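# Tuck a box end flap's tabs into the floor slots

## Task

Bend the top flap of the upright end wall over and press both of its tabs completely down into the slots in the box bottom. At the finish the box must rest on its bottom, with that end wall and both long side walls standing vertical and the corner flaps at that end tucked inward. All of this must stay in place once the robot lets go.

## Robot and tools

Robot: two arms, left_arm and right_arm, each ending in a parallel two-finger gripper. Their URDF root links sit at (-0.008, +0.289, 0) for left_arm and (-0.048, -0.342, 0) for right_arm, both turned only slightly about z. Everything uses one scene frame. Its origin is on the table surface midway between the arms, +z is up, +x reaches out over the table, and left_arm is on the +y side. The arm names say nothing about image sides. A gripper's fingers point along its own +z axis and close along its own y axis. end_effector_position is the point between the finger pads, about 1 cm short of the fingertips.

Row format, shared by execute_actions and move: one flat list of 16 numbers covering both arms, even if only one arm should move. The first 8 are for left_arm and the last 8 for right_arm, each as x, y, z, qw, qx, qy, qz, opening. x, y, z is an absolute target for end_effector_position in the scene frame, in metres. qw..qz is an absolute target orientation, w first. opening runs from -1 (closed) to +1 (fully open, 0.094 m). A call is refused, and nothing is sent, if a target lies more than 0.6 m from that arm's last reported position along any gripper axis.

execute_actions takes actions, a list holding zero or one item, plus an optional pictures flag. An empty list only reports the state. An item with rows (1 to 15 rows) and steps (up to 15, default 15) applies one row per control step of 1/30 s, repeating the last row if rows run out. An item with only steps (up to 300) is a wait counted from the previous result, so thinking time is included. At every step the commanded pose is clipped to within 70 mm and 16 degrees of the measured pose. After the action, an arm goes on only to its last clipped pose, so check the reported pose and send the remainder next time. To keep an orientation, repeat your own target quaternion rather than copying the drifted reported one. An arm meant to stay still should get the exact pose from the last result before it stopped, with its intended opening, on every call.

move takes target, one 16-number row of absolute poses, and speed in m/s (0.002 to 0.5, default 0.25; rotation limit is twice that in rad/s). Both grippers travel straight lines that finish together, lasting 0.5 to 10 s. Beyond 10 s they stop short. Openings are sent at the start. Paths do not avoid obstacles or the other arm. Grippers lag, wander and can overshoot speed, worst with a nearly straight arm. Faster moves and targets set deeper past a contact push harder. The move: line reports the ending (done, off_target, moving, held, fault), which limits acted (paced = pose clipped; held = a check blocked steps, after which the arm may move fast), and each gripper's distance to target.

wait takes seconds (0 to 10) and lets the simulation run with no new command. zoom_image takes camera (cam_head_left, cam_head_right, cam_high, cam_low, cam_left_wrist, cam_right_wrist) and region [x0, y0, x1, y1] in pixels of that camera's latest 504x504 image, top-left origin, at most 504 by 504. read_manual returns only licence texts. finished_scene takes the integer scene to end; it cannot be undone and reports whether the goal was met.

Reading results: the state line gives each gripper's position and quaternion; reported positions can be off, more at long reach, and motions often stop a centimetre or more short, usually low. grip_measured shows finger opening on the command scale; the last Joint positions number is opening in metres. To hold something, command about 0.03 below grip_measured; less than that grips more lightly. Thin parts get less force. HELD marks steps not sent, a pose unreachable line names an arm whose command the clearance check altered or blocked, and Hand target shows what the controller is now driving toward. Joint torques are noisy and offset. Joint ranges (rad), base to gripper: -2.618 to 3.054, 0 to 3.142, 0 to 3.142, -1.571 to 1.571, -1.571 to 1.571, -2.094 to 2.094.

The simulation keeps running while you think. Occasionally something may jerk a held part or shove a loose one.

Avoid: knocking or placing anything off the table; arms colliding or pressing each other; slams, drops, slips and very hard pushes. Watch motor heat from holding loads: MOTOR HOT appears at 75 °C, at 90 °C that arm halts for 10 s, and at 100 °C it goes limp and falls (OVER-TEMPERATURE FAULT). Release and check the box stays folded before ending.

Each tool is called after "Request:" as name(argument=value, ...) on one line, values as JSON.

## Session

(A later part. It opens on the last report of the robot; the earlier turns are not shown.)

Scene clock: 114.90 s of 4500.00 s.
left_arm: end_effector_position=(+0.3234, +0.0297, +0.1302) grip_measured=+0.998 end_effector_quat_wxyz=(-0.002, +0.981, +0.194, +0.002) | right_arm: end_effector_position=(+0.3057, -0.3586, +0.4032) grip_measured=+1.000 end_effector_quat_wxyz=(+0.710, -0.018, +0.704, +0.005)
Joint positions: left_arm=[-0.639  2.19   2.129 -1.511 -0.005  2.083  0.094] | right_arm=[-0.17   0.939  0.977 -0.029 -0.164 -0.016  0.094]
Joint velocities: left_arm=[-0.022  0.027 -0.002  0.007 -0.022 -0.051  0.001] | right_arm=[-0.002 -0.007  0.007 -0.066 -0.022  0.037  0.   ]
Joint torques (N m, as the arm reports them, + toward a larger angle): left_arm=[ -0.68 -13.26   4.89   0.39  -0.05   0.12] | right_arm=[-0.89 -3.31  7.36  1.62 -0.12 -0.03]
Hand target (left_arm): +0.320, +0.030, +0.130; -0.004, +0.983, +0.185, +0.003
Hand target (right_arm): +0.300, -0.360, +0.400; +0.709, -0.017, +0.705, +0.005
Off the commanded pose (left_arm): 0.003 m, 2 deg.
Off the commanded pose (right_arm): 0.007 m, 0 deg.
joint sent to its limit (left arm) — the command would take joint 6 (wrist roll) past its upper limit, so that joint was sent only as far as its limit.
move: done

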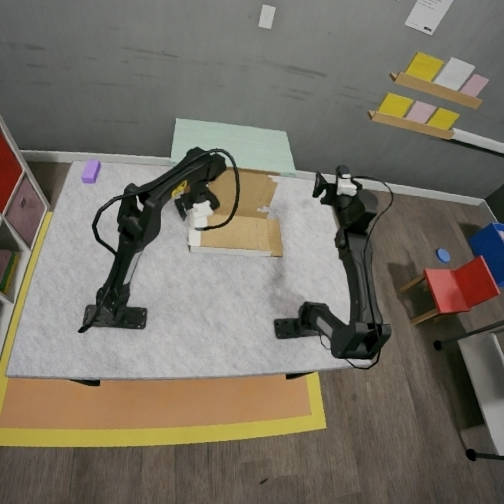

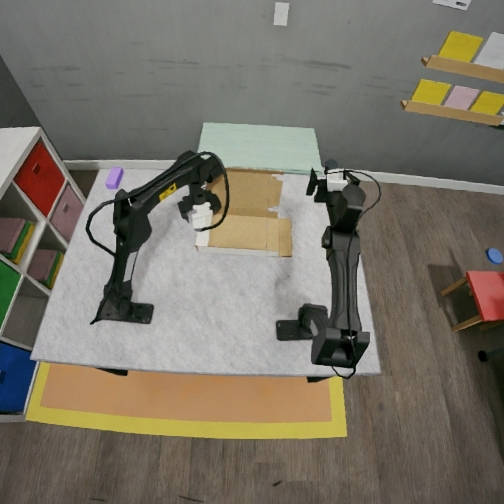

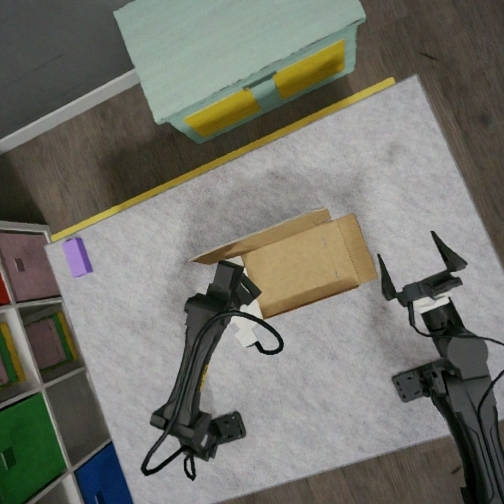

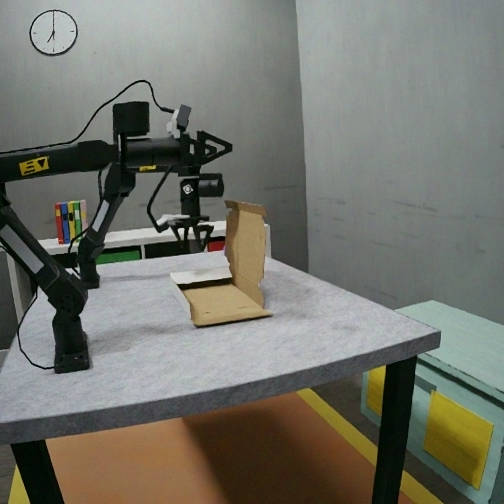

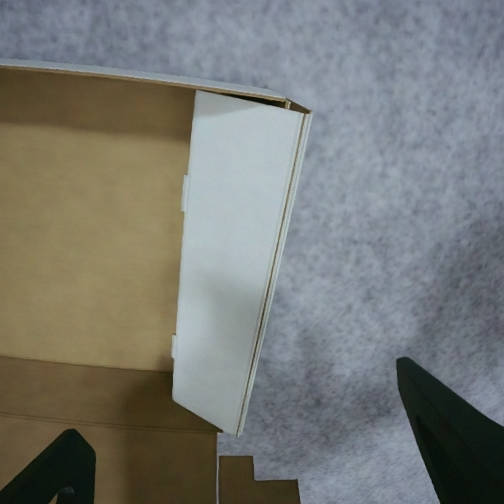

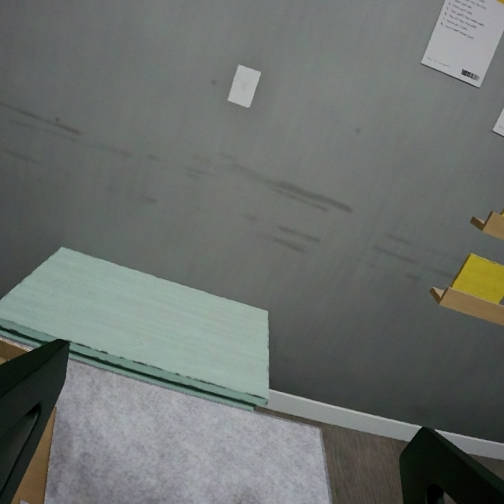

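Request:
move(target=[0.325,0.022,0.035,0,0.983,0.185,0,1,0.3,-0.36,0.4,0.709,-0.017,0.705,0.005,1], speed=0.08)

Request:
move(target=[0.323,0.03,0.035,0,0.983,0.185,0,-0.2,0.3,-0.36,0.4,0.709,-0.017,0.705,0.005,1], speed=0.01)

Scene clock: 120.47 s of 4500.00 s.
left_arm: end_effector_position=(+0.3310, +0.0237, +0.0443) grip_measured=+0.998 end_effector_quat_wxyz=(+0.007, +0.981, +0.193, +0.009) | right_arm: end_effector_position=(+0.3057, -0.3586, +0.4032) grip_measured=+1.000 end_effector_quat_wxyz=(+0.710, -0.018, +0.704, +0.005)
Joint positions: left_arm=[-0.639  2.203  1.808 -1.153 -0.005  2.086  0.094] | right_arm=[-0.17   0.939  0.977 -0.029 -0.164 -0.016  0.094]
Joint velocities: left_arm=[ 0.002 -0.007  0.017  0.007 -0.037 -0.022  0.   ] | right_arm=[ 0.017  0.012 -0.012 -0.022 -0.051  0.007  0.   ]
Joint torques (N m, as the arm reports them, + toward a larger angle): left_arm=[ -0.97 -11.59   5.4    0.41   0.07   0.11] | right_arm=[-0.89 -3.31  7.36  1.62 -0.12 -0.03]
Hand target (left_arm): +0.324, +0.023, +0.035; +0.000, +0.983, +0.185, -0.000
Hand target (right_arm): +0.300, -0.360, +0.400; +0.709, -0.017, +0.705, +0.005
Off the commanded pose (left_arm): 0.011 m, 2 deg.
Off the commanded pose (right_arm): 0.007 m, 0 deg.
After step 90, 0.87 s passed at rest.
move: off_target (left_arm)

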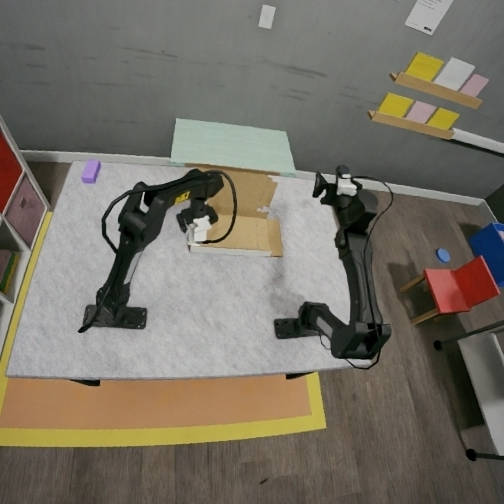

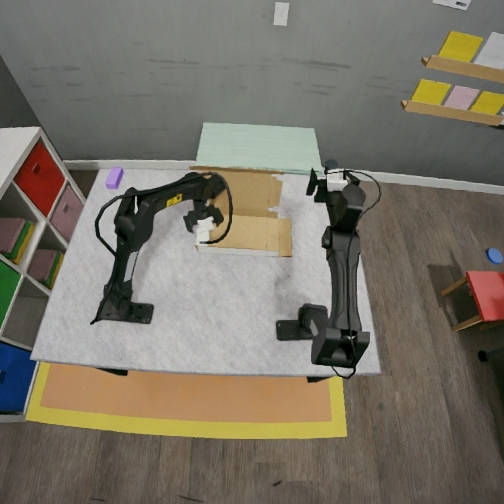

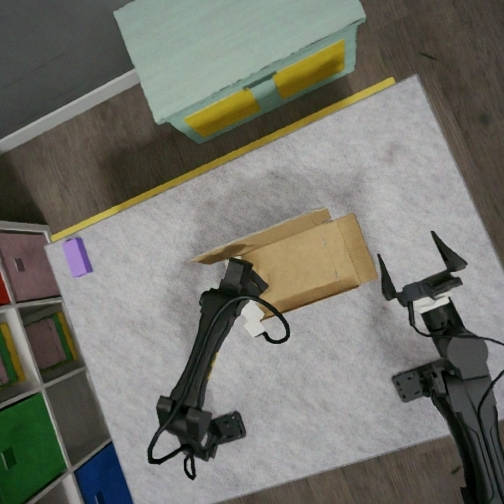

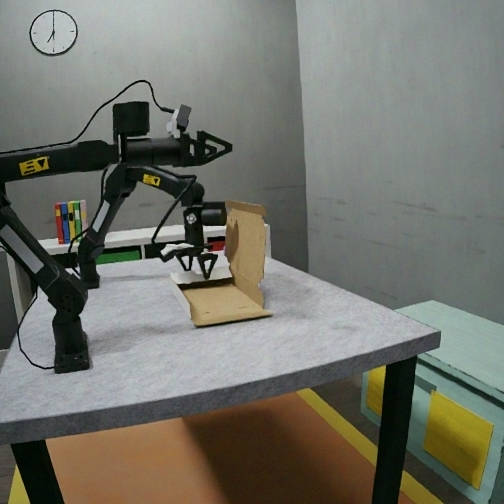

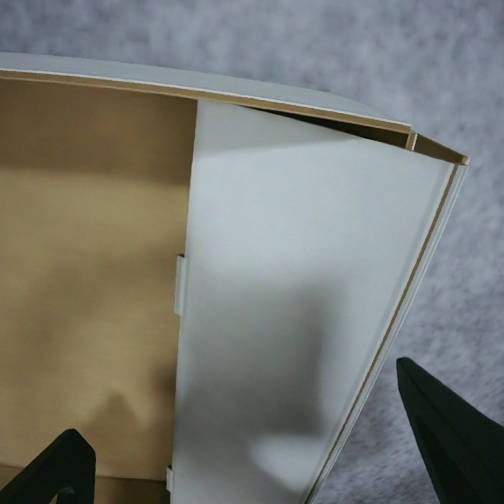

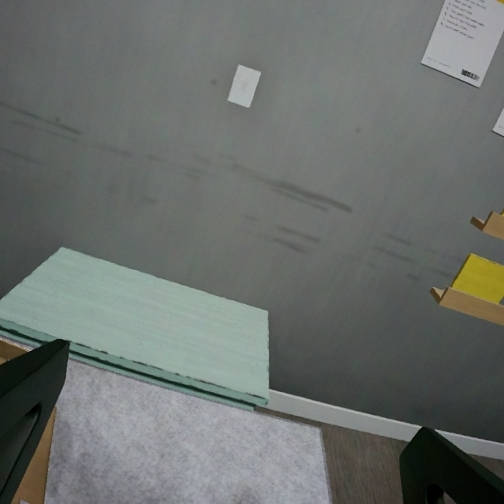

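Scene clock: 122.10 s of 4500.00 s.
left_arm: end_effector_position=(+0.3313, +0.0237, +0.0434) grip_measured=-0.198 end_effector_quat_wxyz=(+0.012, +0.981, +0.192, +0.014) | right_arm: end_effector_position=(+0.3057, -0.3586, +0.4032) grip_measured=+1.000 end_effector_quat_wxyz=(+0.710, -0.018, +0.704, +0.005)
Joint positions: left_arm=[-0.639  2.191  1.784 -1.128 -0.006  2.088  0.038] | right_arm=[-0.17   0.939  0.977 -0.029 -0.164 -0.016  0.094]
Joint velocities: left_arm=[-0.017 -0.022  0.007 -0.022  0.051  0.081 -0.   ] | right_arm=[-0.007  0.002 -0.002 -0.007 -0.022 -0.037  0.   ]
Joint torques (N m, as the arm reports them, + toward a larger angle): left_arm=[  0.01 -12.29   4.36   0.38   0.02   0.12] | right_arm=[-0.89 -3.31  7.36  1.62 -0.12 -0.03]
Hand target (left_arm): +0.323, +0.030, +0.035; -0.001, +0.982, +0.189, +0.001
Hand target (right_arm): +0.300, -0.360, +0.400; +0.709, -0.017, +0.705, +0.005
Off the commanded pose (left_arm): 0.013 m, 2 deg.
Off the commanded pose (right_arm): 0.007 m, 0 deg.
joint sent to its limit (left arm) — the command would take joint 6 (wrist roll) past its upper limit, so that joint was sent only as far as its limit.
move: off_target (left_arm)

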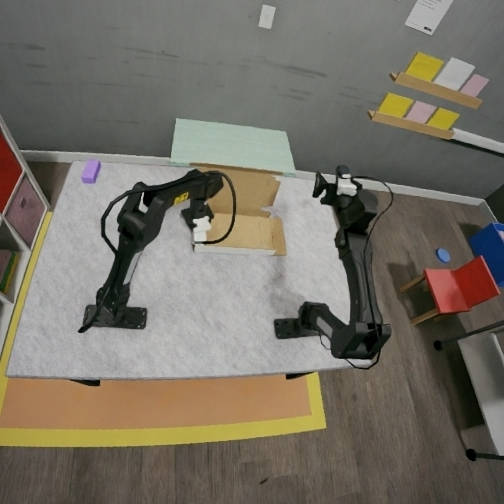

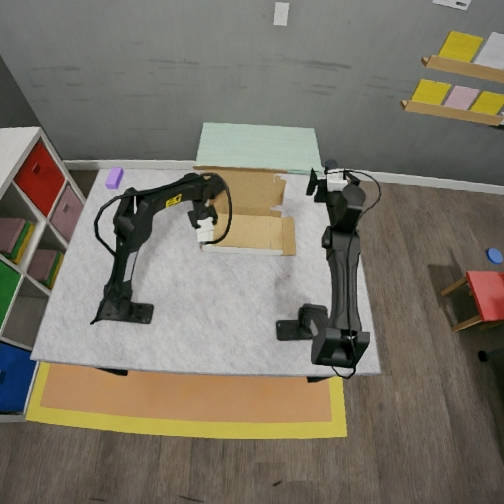

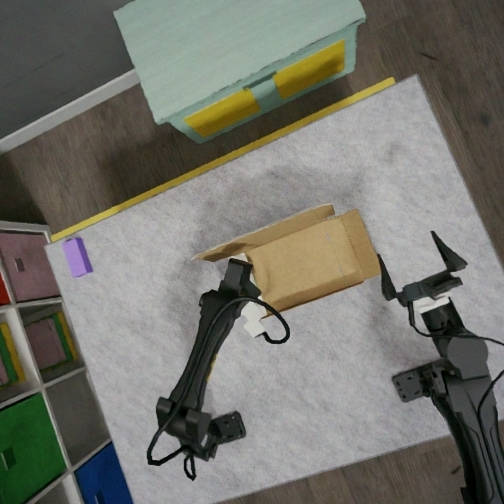

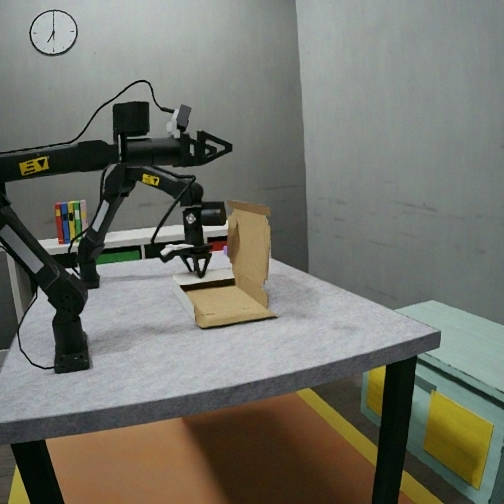

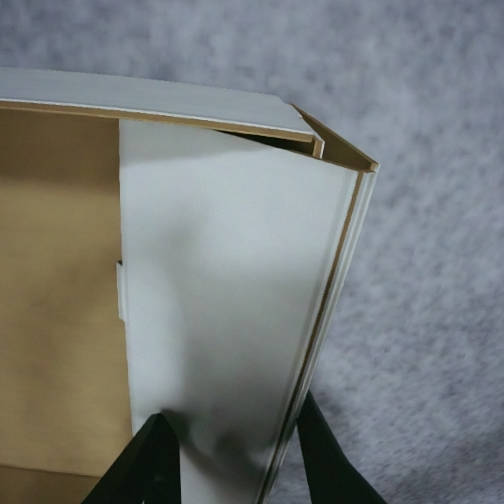

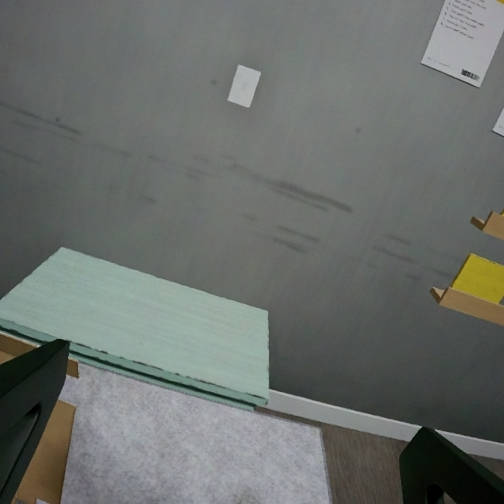

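Request:
move(target=[0.331,0.024,0.036,0,0.982,0.19,0,-0.7,0.3,-0.36,0.4,0.709,-0.017,0.705,0.005,1], speed=0.01)

Request:
move(target=[0.331,0.024,0.03,0,0.982,0.19,0,-1,0.3,-0.36,0.4,0.709,-0.017,0.705,0.005,1], speed=0.01)

Scene clock: 128.97 s of 4500.00 s.
left_arm: end_effector_position=(+0.3319, +0.0230, +0.0430) grip_measured=-0.698 end_effector_quat_wxyz=(+0.010, +0.982, +0.190, +0.011) | right_arm: end_effector_position=(+0.3057, -0.3586, +0.4032) grip_measured=+1.000 end_effector_quat_wxyz=(+0.710, -0.018, +0.704, +0.005)
Joint positions: left_arm=[-0.639  2.202  1.801 -1.14  -0.005  2.092  0.014] | right_arm=[-0.17   0.939  0.977 -0.029 -0.164 -0.016  0.094]
Joint velocities: left_arm=[-0.017 -0.007 -0.007  0.022  0.022 -0.037 -0.   ] | right_arm=[ 0.017  0.007 -0.002 -0.037 -0.037  0.007  0.   ]
Joint torques (N m, as the arm reports them, + toward a larger angle): left_arm=[  0.18 -10.17   8.84   0.26   0.04   0.05] | right_arm=[-0.89 -3.3   7.35  1.62 -0.12 -0.03]
Hand target (left_arm): +0.331, +0.024, +0.036; +0.001, +0.982, +0.190, +0.000
Hand target (right_arm): +0.300, -0.360, +0.400; +0.709, -0.017, +0.705, +0.005
Off the commanded pose (left_arm): 0.007 m, 2 deg.
Off the commanded pose (right_arm): 0.007 m, 0 deg.
After step 90, 1.80 s passed at rest.
move: done

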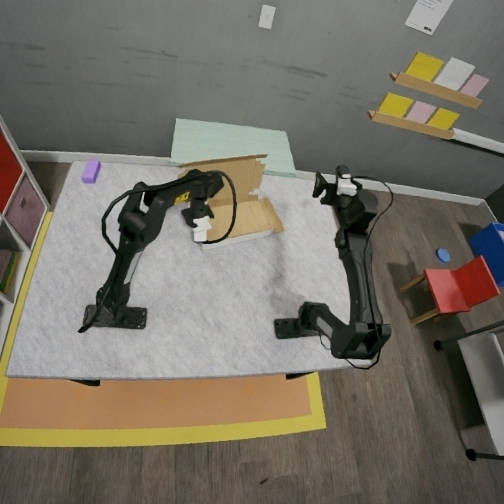

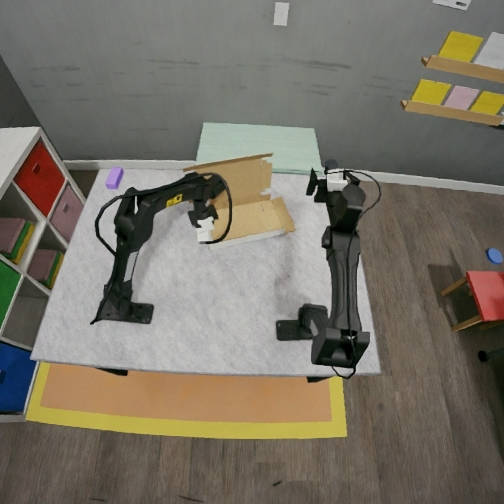

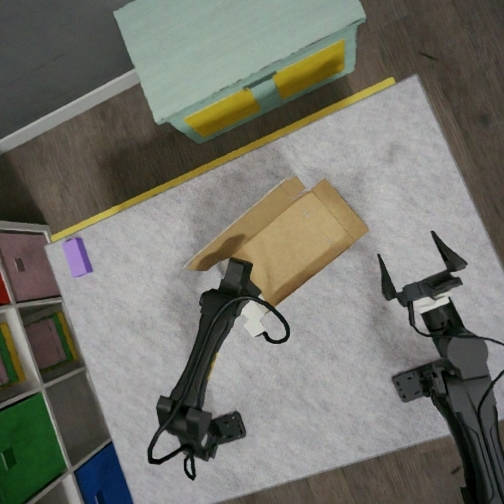

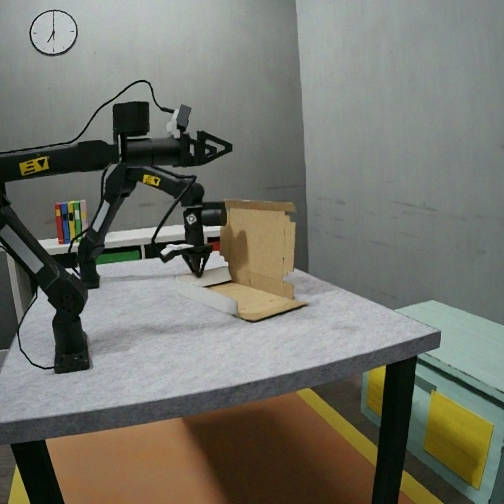

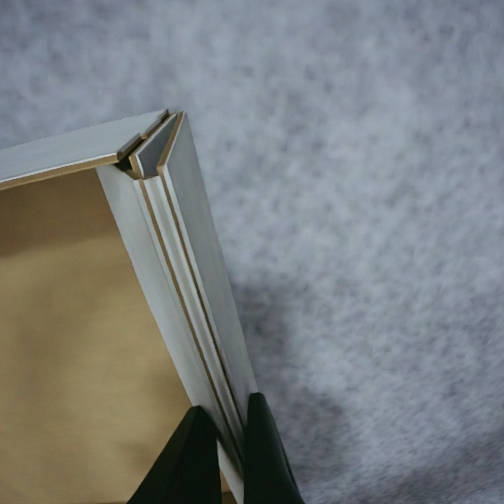

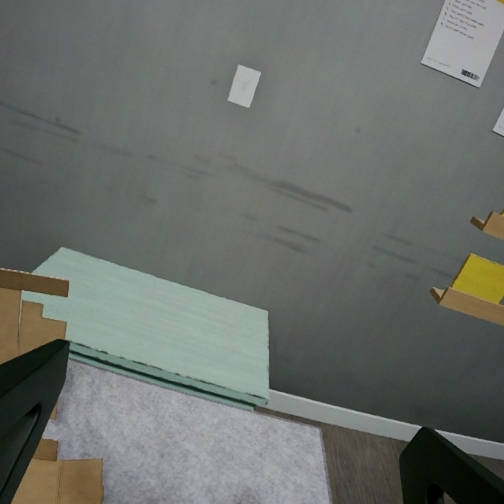

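Scene clock: 130.67 s of 4500.00 s.
left_arm: end_effector_position=(+0.3324, +0.0238, +0.0425) grip_measured=-0.923 end_effector_quat_wxyz=(+0.008, +0.981, +0.191, +0.012) | right_arm: end_effector_position=(+0.3057, -0.3586, +0.4032) grip_measured=+1.000 end_effector_quat_wxyz=(+0.710, -0.018, +0.704, +0.005)
Joint positions: left_arm=[-0.638  2.203  1.801 -1.14  -0.008  2.09   0.004] | right_arm=[-0.17   0.939  0.977 -0.029 -0.164 -0.016  0.094]
Joint velocities: left_arm=[-0.022 -0.012 -0.002 -0.081 -0.037 -0.051 -0.001] | right_arm=[ 0.007  0.002  0.012  0.037 -0.066 -0.037  0.   ]
Joint torques (N m, as the arm reports them, + toward a larger angle): left_arm=[ 0.22 -9.89  7.39  0.45  0.07  0.12] | right_arm=[-0.89 -3.31  7.36  1.62 -0.12 -0.03]
Hand target (left_arm): +0.331, +0.024, +0.030; +0.000, +0.982, +0.190, +0.000
Hand target (right_arm): +0.300, -0.360, +0.400; +0.709, -0.017, +0.705, +0.005
Off the commanded pose (left_arm): 0.013 m, 2 deg.
Off the commanded pose (right_arm): 0.007 m, 0 deg.
move: off_target (left_arm)

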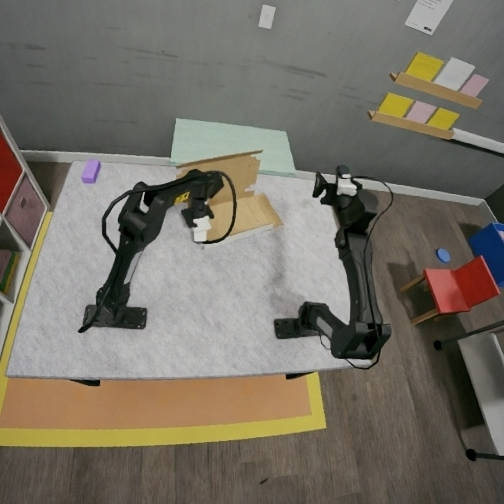

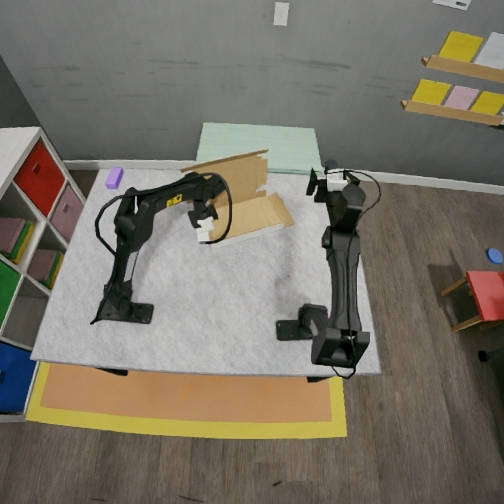

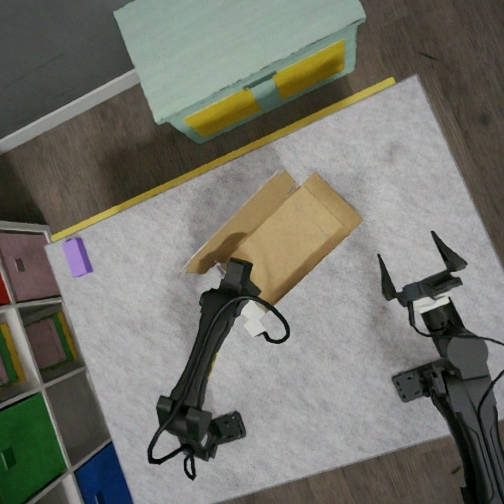

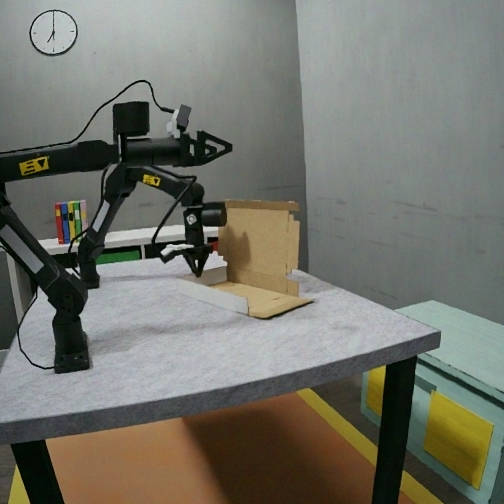

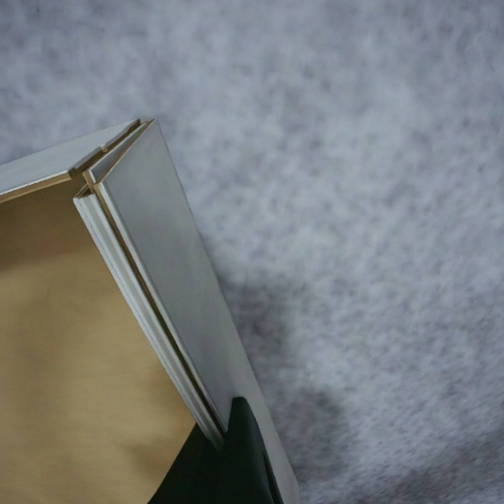

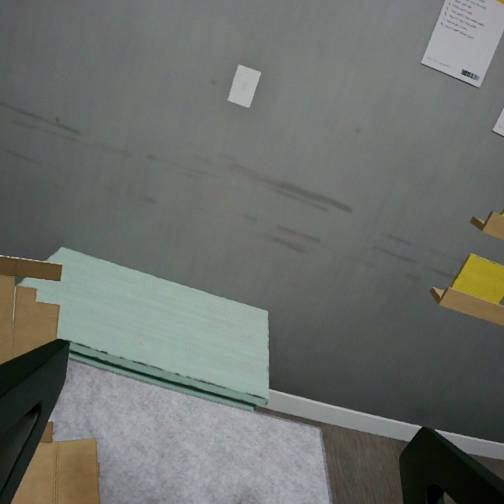

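Request:
move(target=[0.331,0.024,0.045,0,0.982,0.19,0,-0.3,0.3,-0.36,0.4,0.709,-0.017,0.705,0.005,1], speed=0.05)

Request:
move(target=[0.345,0.0,0.15,0,0.5,0.866,0,-1,0.3,-0.36,0.4,0.709,-0.017,0.705,0.005,1])

Scene clock: 136.07 s of 4500.00 s.
left_arm: end_effector_position=(+0.3339, +0.0226, +0.0463) grip_measured=-0.302 end_effector_quat_wxyz=(+0.009, +0.981, +0.191, +0.013) | right_arm: end_effector_position=(+0.3057, -0.3586, +0.4032) grip_measured=+1.000 end_effector_quat_wxyz=(+0.710, -0.018, +0.704, +0.005)
Joint positions: left_arm=[-0.638  2.207  1.823 -1.157 -0.008  2.09   0.033] | right_arm=[-0.17   0.939  0.977 -0.029 -0.164 -0.016  0.094]
Joint velocities: left_arm=[-0.012 -0.012  0.017  0.007  0.007 -0.007 -0.001] | right_arm=[ 0.017  0.002 -0.007 -0.007  0.125 -0.022  0.   ]
Joint torques (N m, as the arm reports them, + toward a larger angle): left_arm=[  0.09 -10.97   9.31   0.15   0.06   0.08] | right_arm=[-0.89 -3.32  7.36  1.62 -0.12 -0.03]
Hand target (left_arm): +0.331, +0.024, +0.045; +0.000, +0.982, +0.190, +0.000
Hand target (right_arm): +0.300, -0.360, +0.400; +0.709, -0.017, +0.705, +0.005
Off the commanded pose (left_arm): 0.003 m, 2 deg.
Off the commanded pose (right_arm): 0.007 m, 0 deg.
After step 90, 1.67 s passed at rest.
move: done

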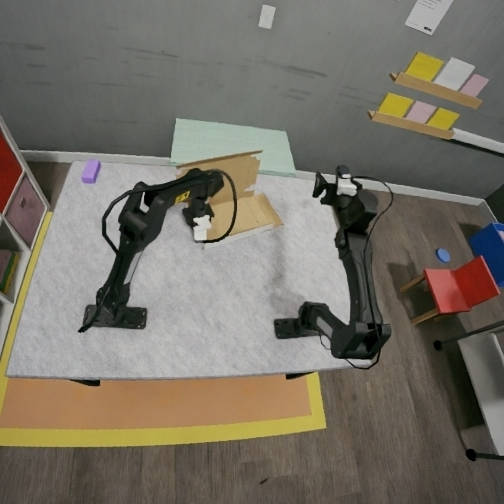

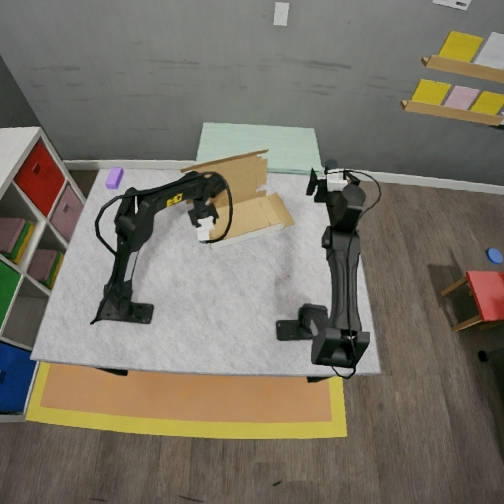

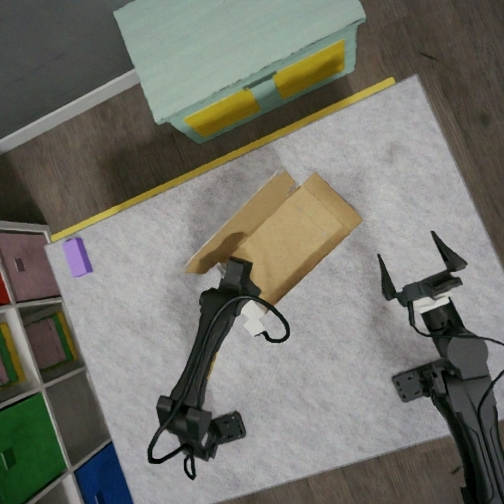

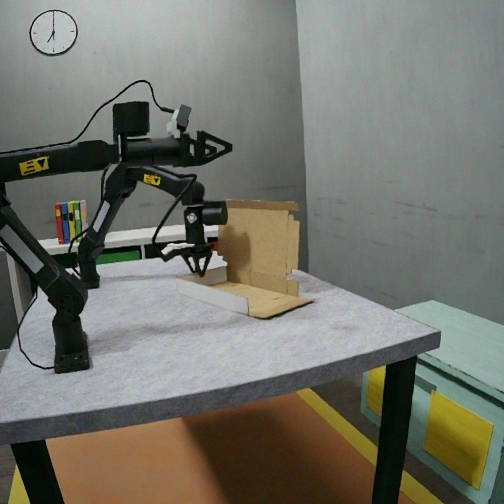

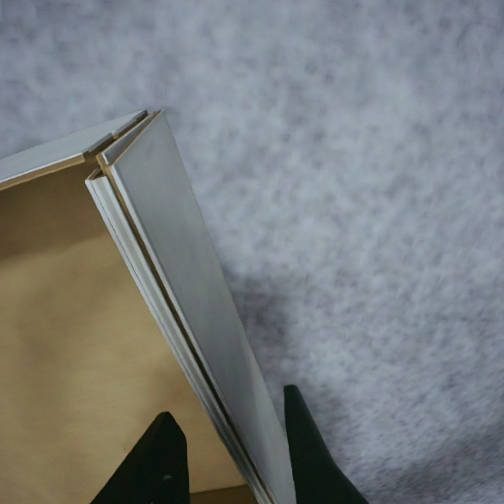

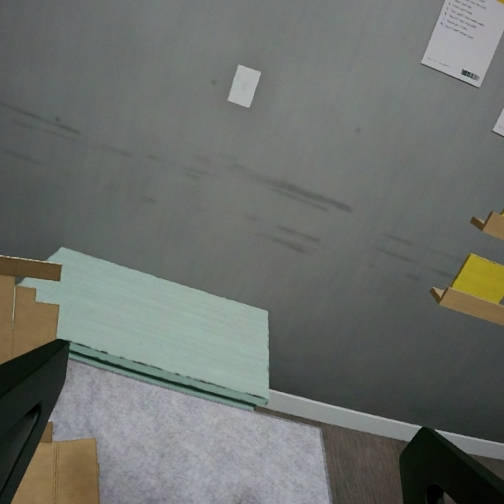

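Scene clock: 140.07 s of 4500.00 s.
left_arm: end_effector_position=(+0.3476, +0.0028, +0.1363) grip_measured=-0.928 end_effector_quat_wxyz=(+0.036, +0.502, +0.864, -0.003) | right_arm: end_effector_position=(+0.3057, -0.3586, +0.4032) grip_measured=+1.000 end_effector_quat_wxyz=(+0.710, -0.018, +0.704, +0.005)
Joint positions: left_arm=[-0.652  2.303  2.34  -1.537 -0.005  0.371  0.003] | right_arm=[-0.17   0.939  0.977 -0.029 -0.164 -0.016  0.094]
Joint velocities: left_arm=[-0.022  0.012  0.007  0.081 -0.051 -0.081 -0.   ] | right_arm=[ 0.007 -0.002 -0.017  0.007 -0.066  0.022  0.   ]
Joint torques (N m, as the arm reports them, + toward a larger angle): left_arm=[ -0.71 -14.17   9.38   0.34   0.03  -0.03] | right_arm=[-0.89 -3.31  7.36  1.62 -0.12 -0.03]
Hand target (left_arm): +0.345, -0.000, +0.149; +0.047, +0.500, +0.865, -0.007
Hand target (right_arm): +0.300, -0.360, +0.400; +0.709, -0.017, +0.705, +0.005
Off the commanded pose (left_arm): 0.014 m, 4 deg.
Off the commanded pose (right_arm): 0.007 m, 0 deg.
joint sent to its limit (left arm) — the command would take joint 4 (wrist pitch) past its lower limit, so that joint was sent only as far as its limit.
move: off_target (left_arm)

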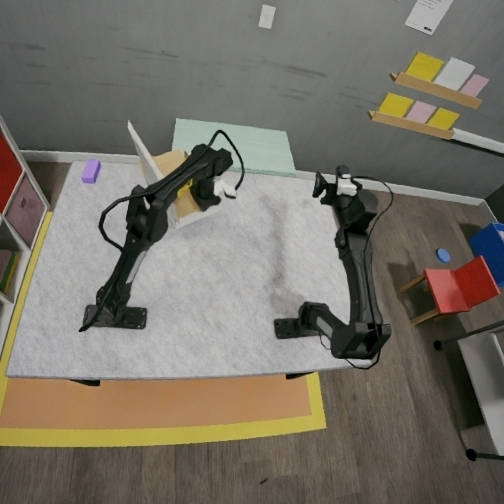

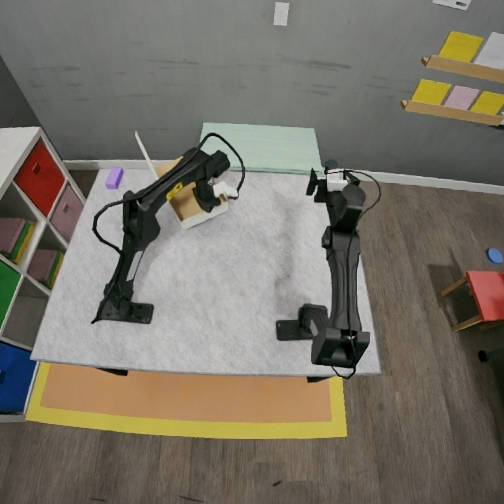

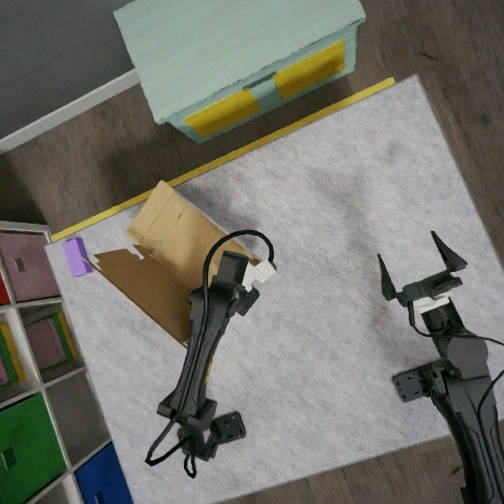

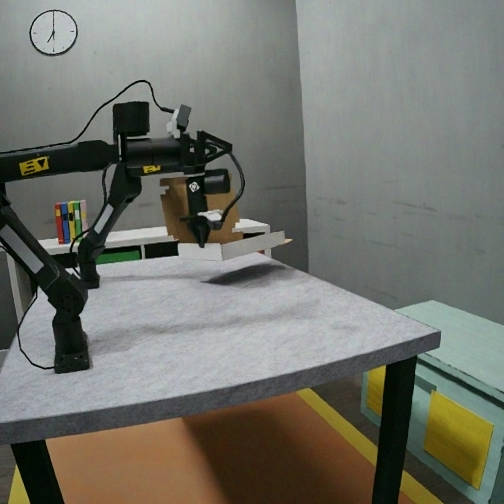

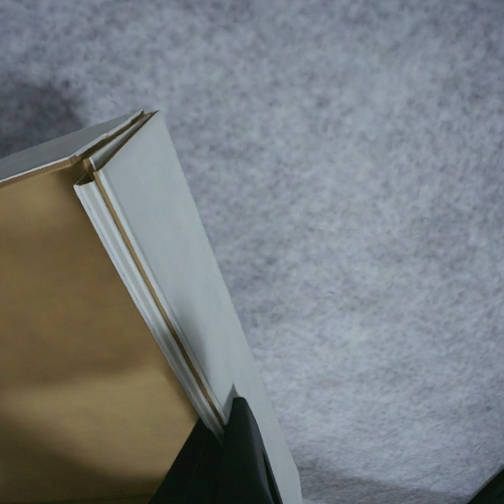

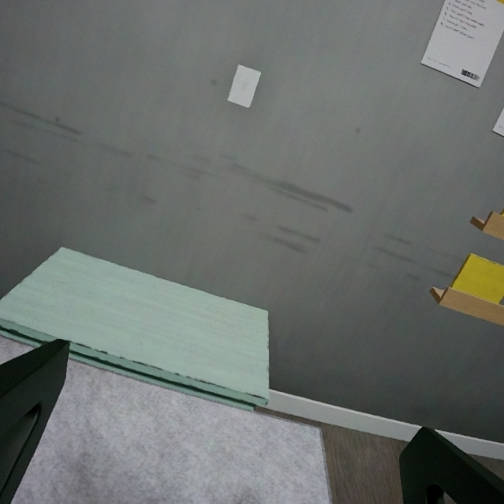

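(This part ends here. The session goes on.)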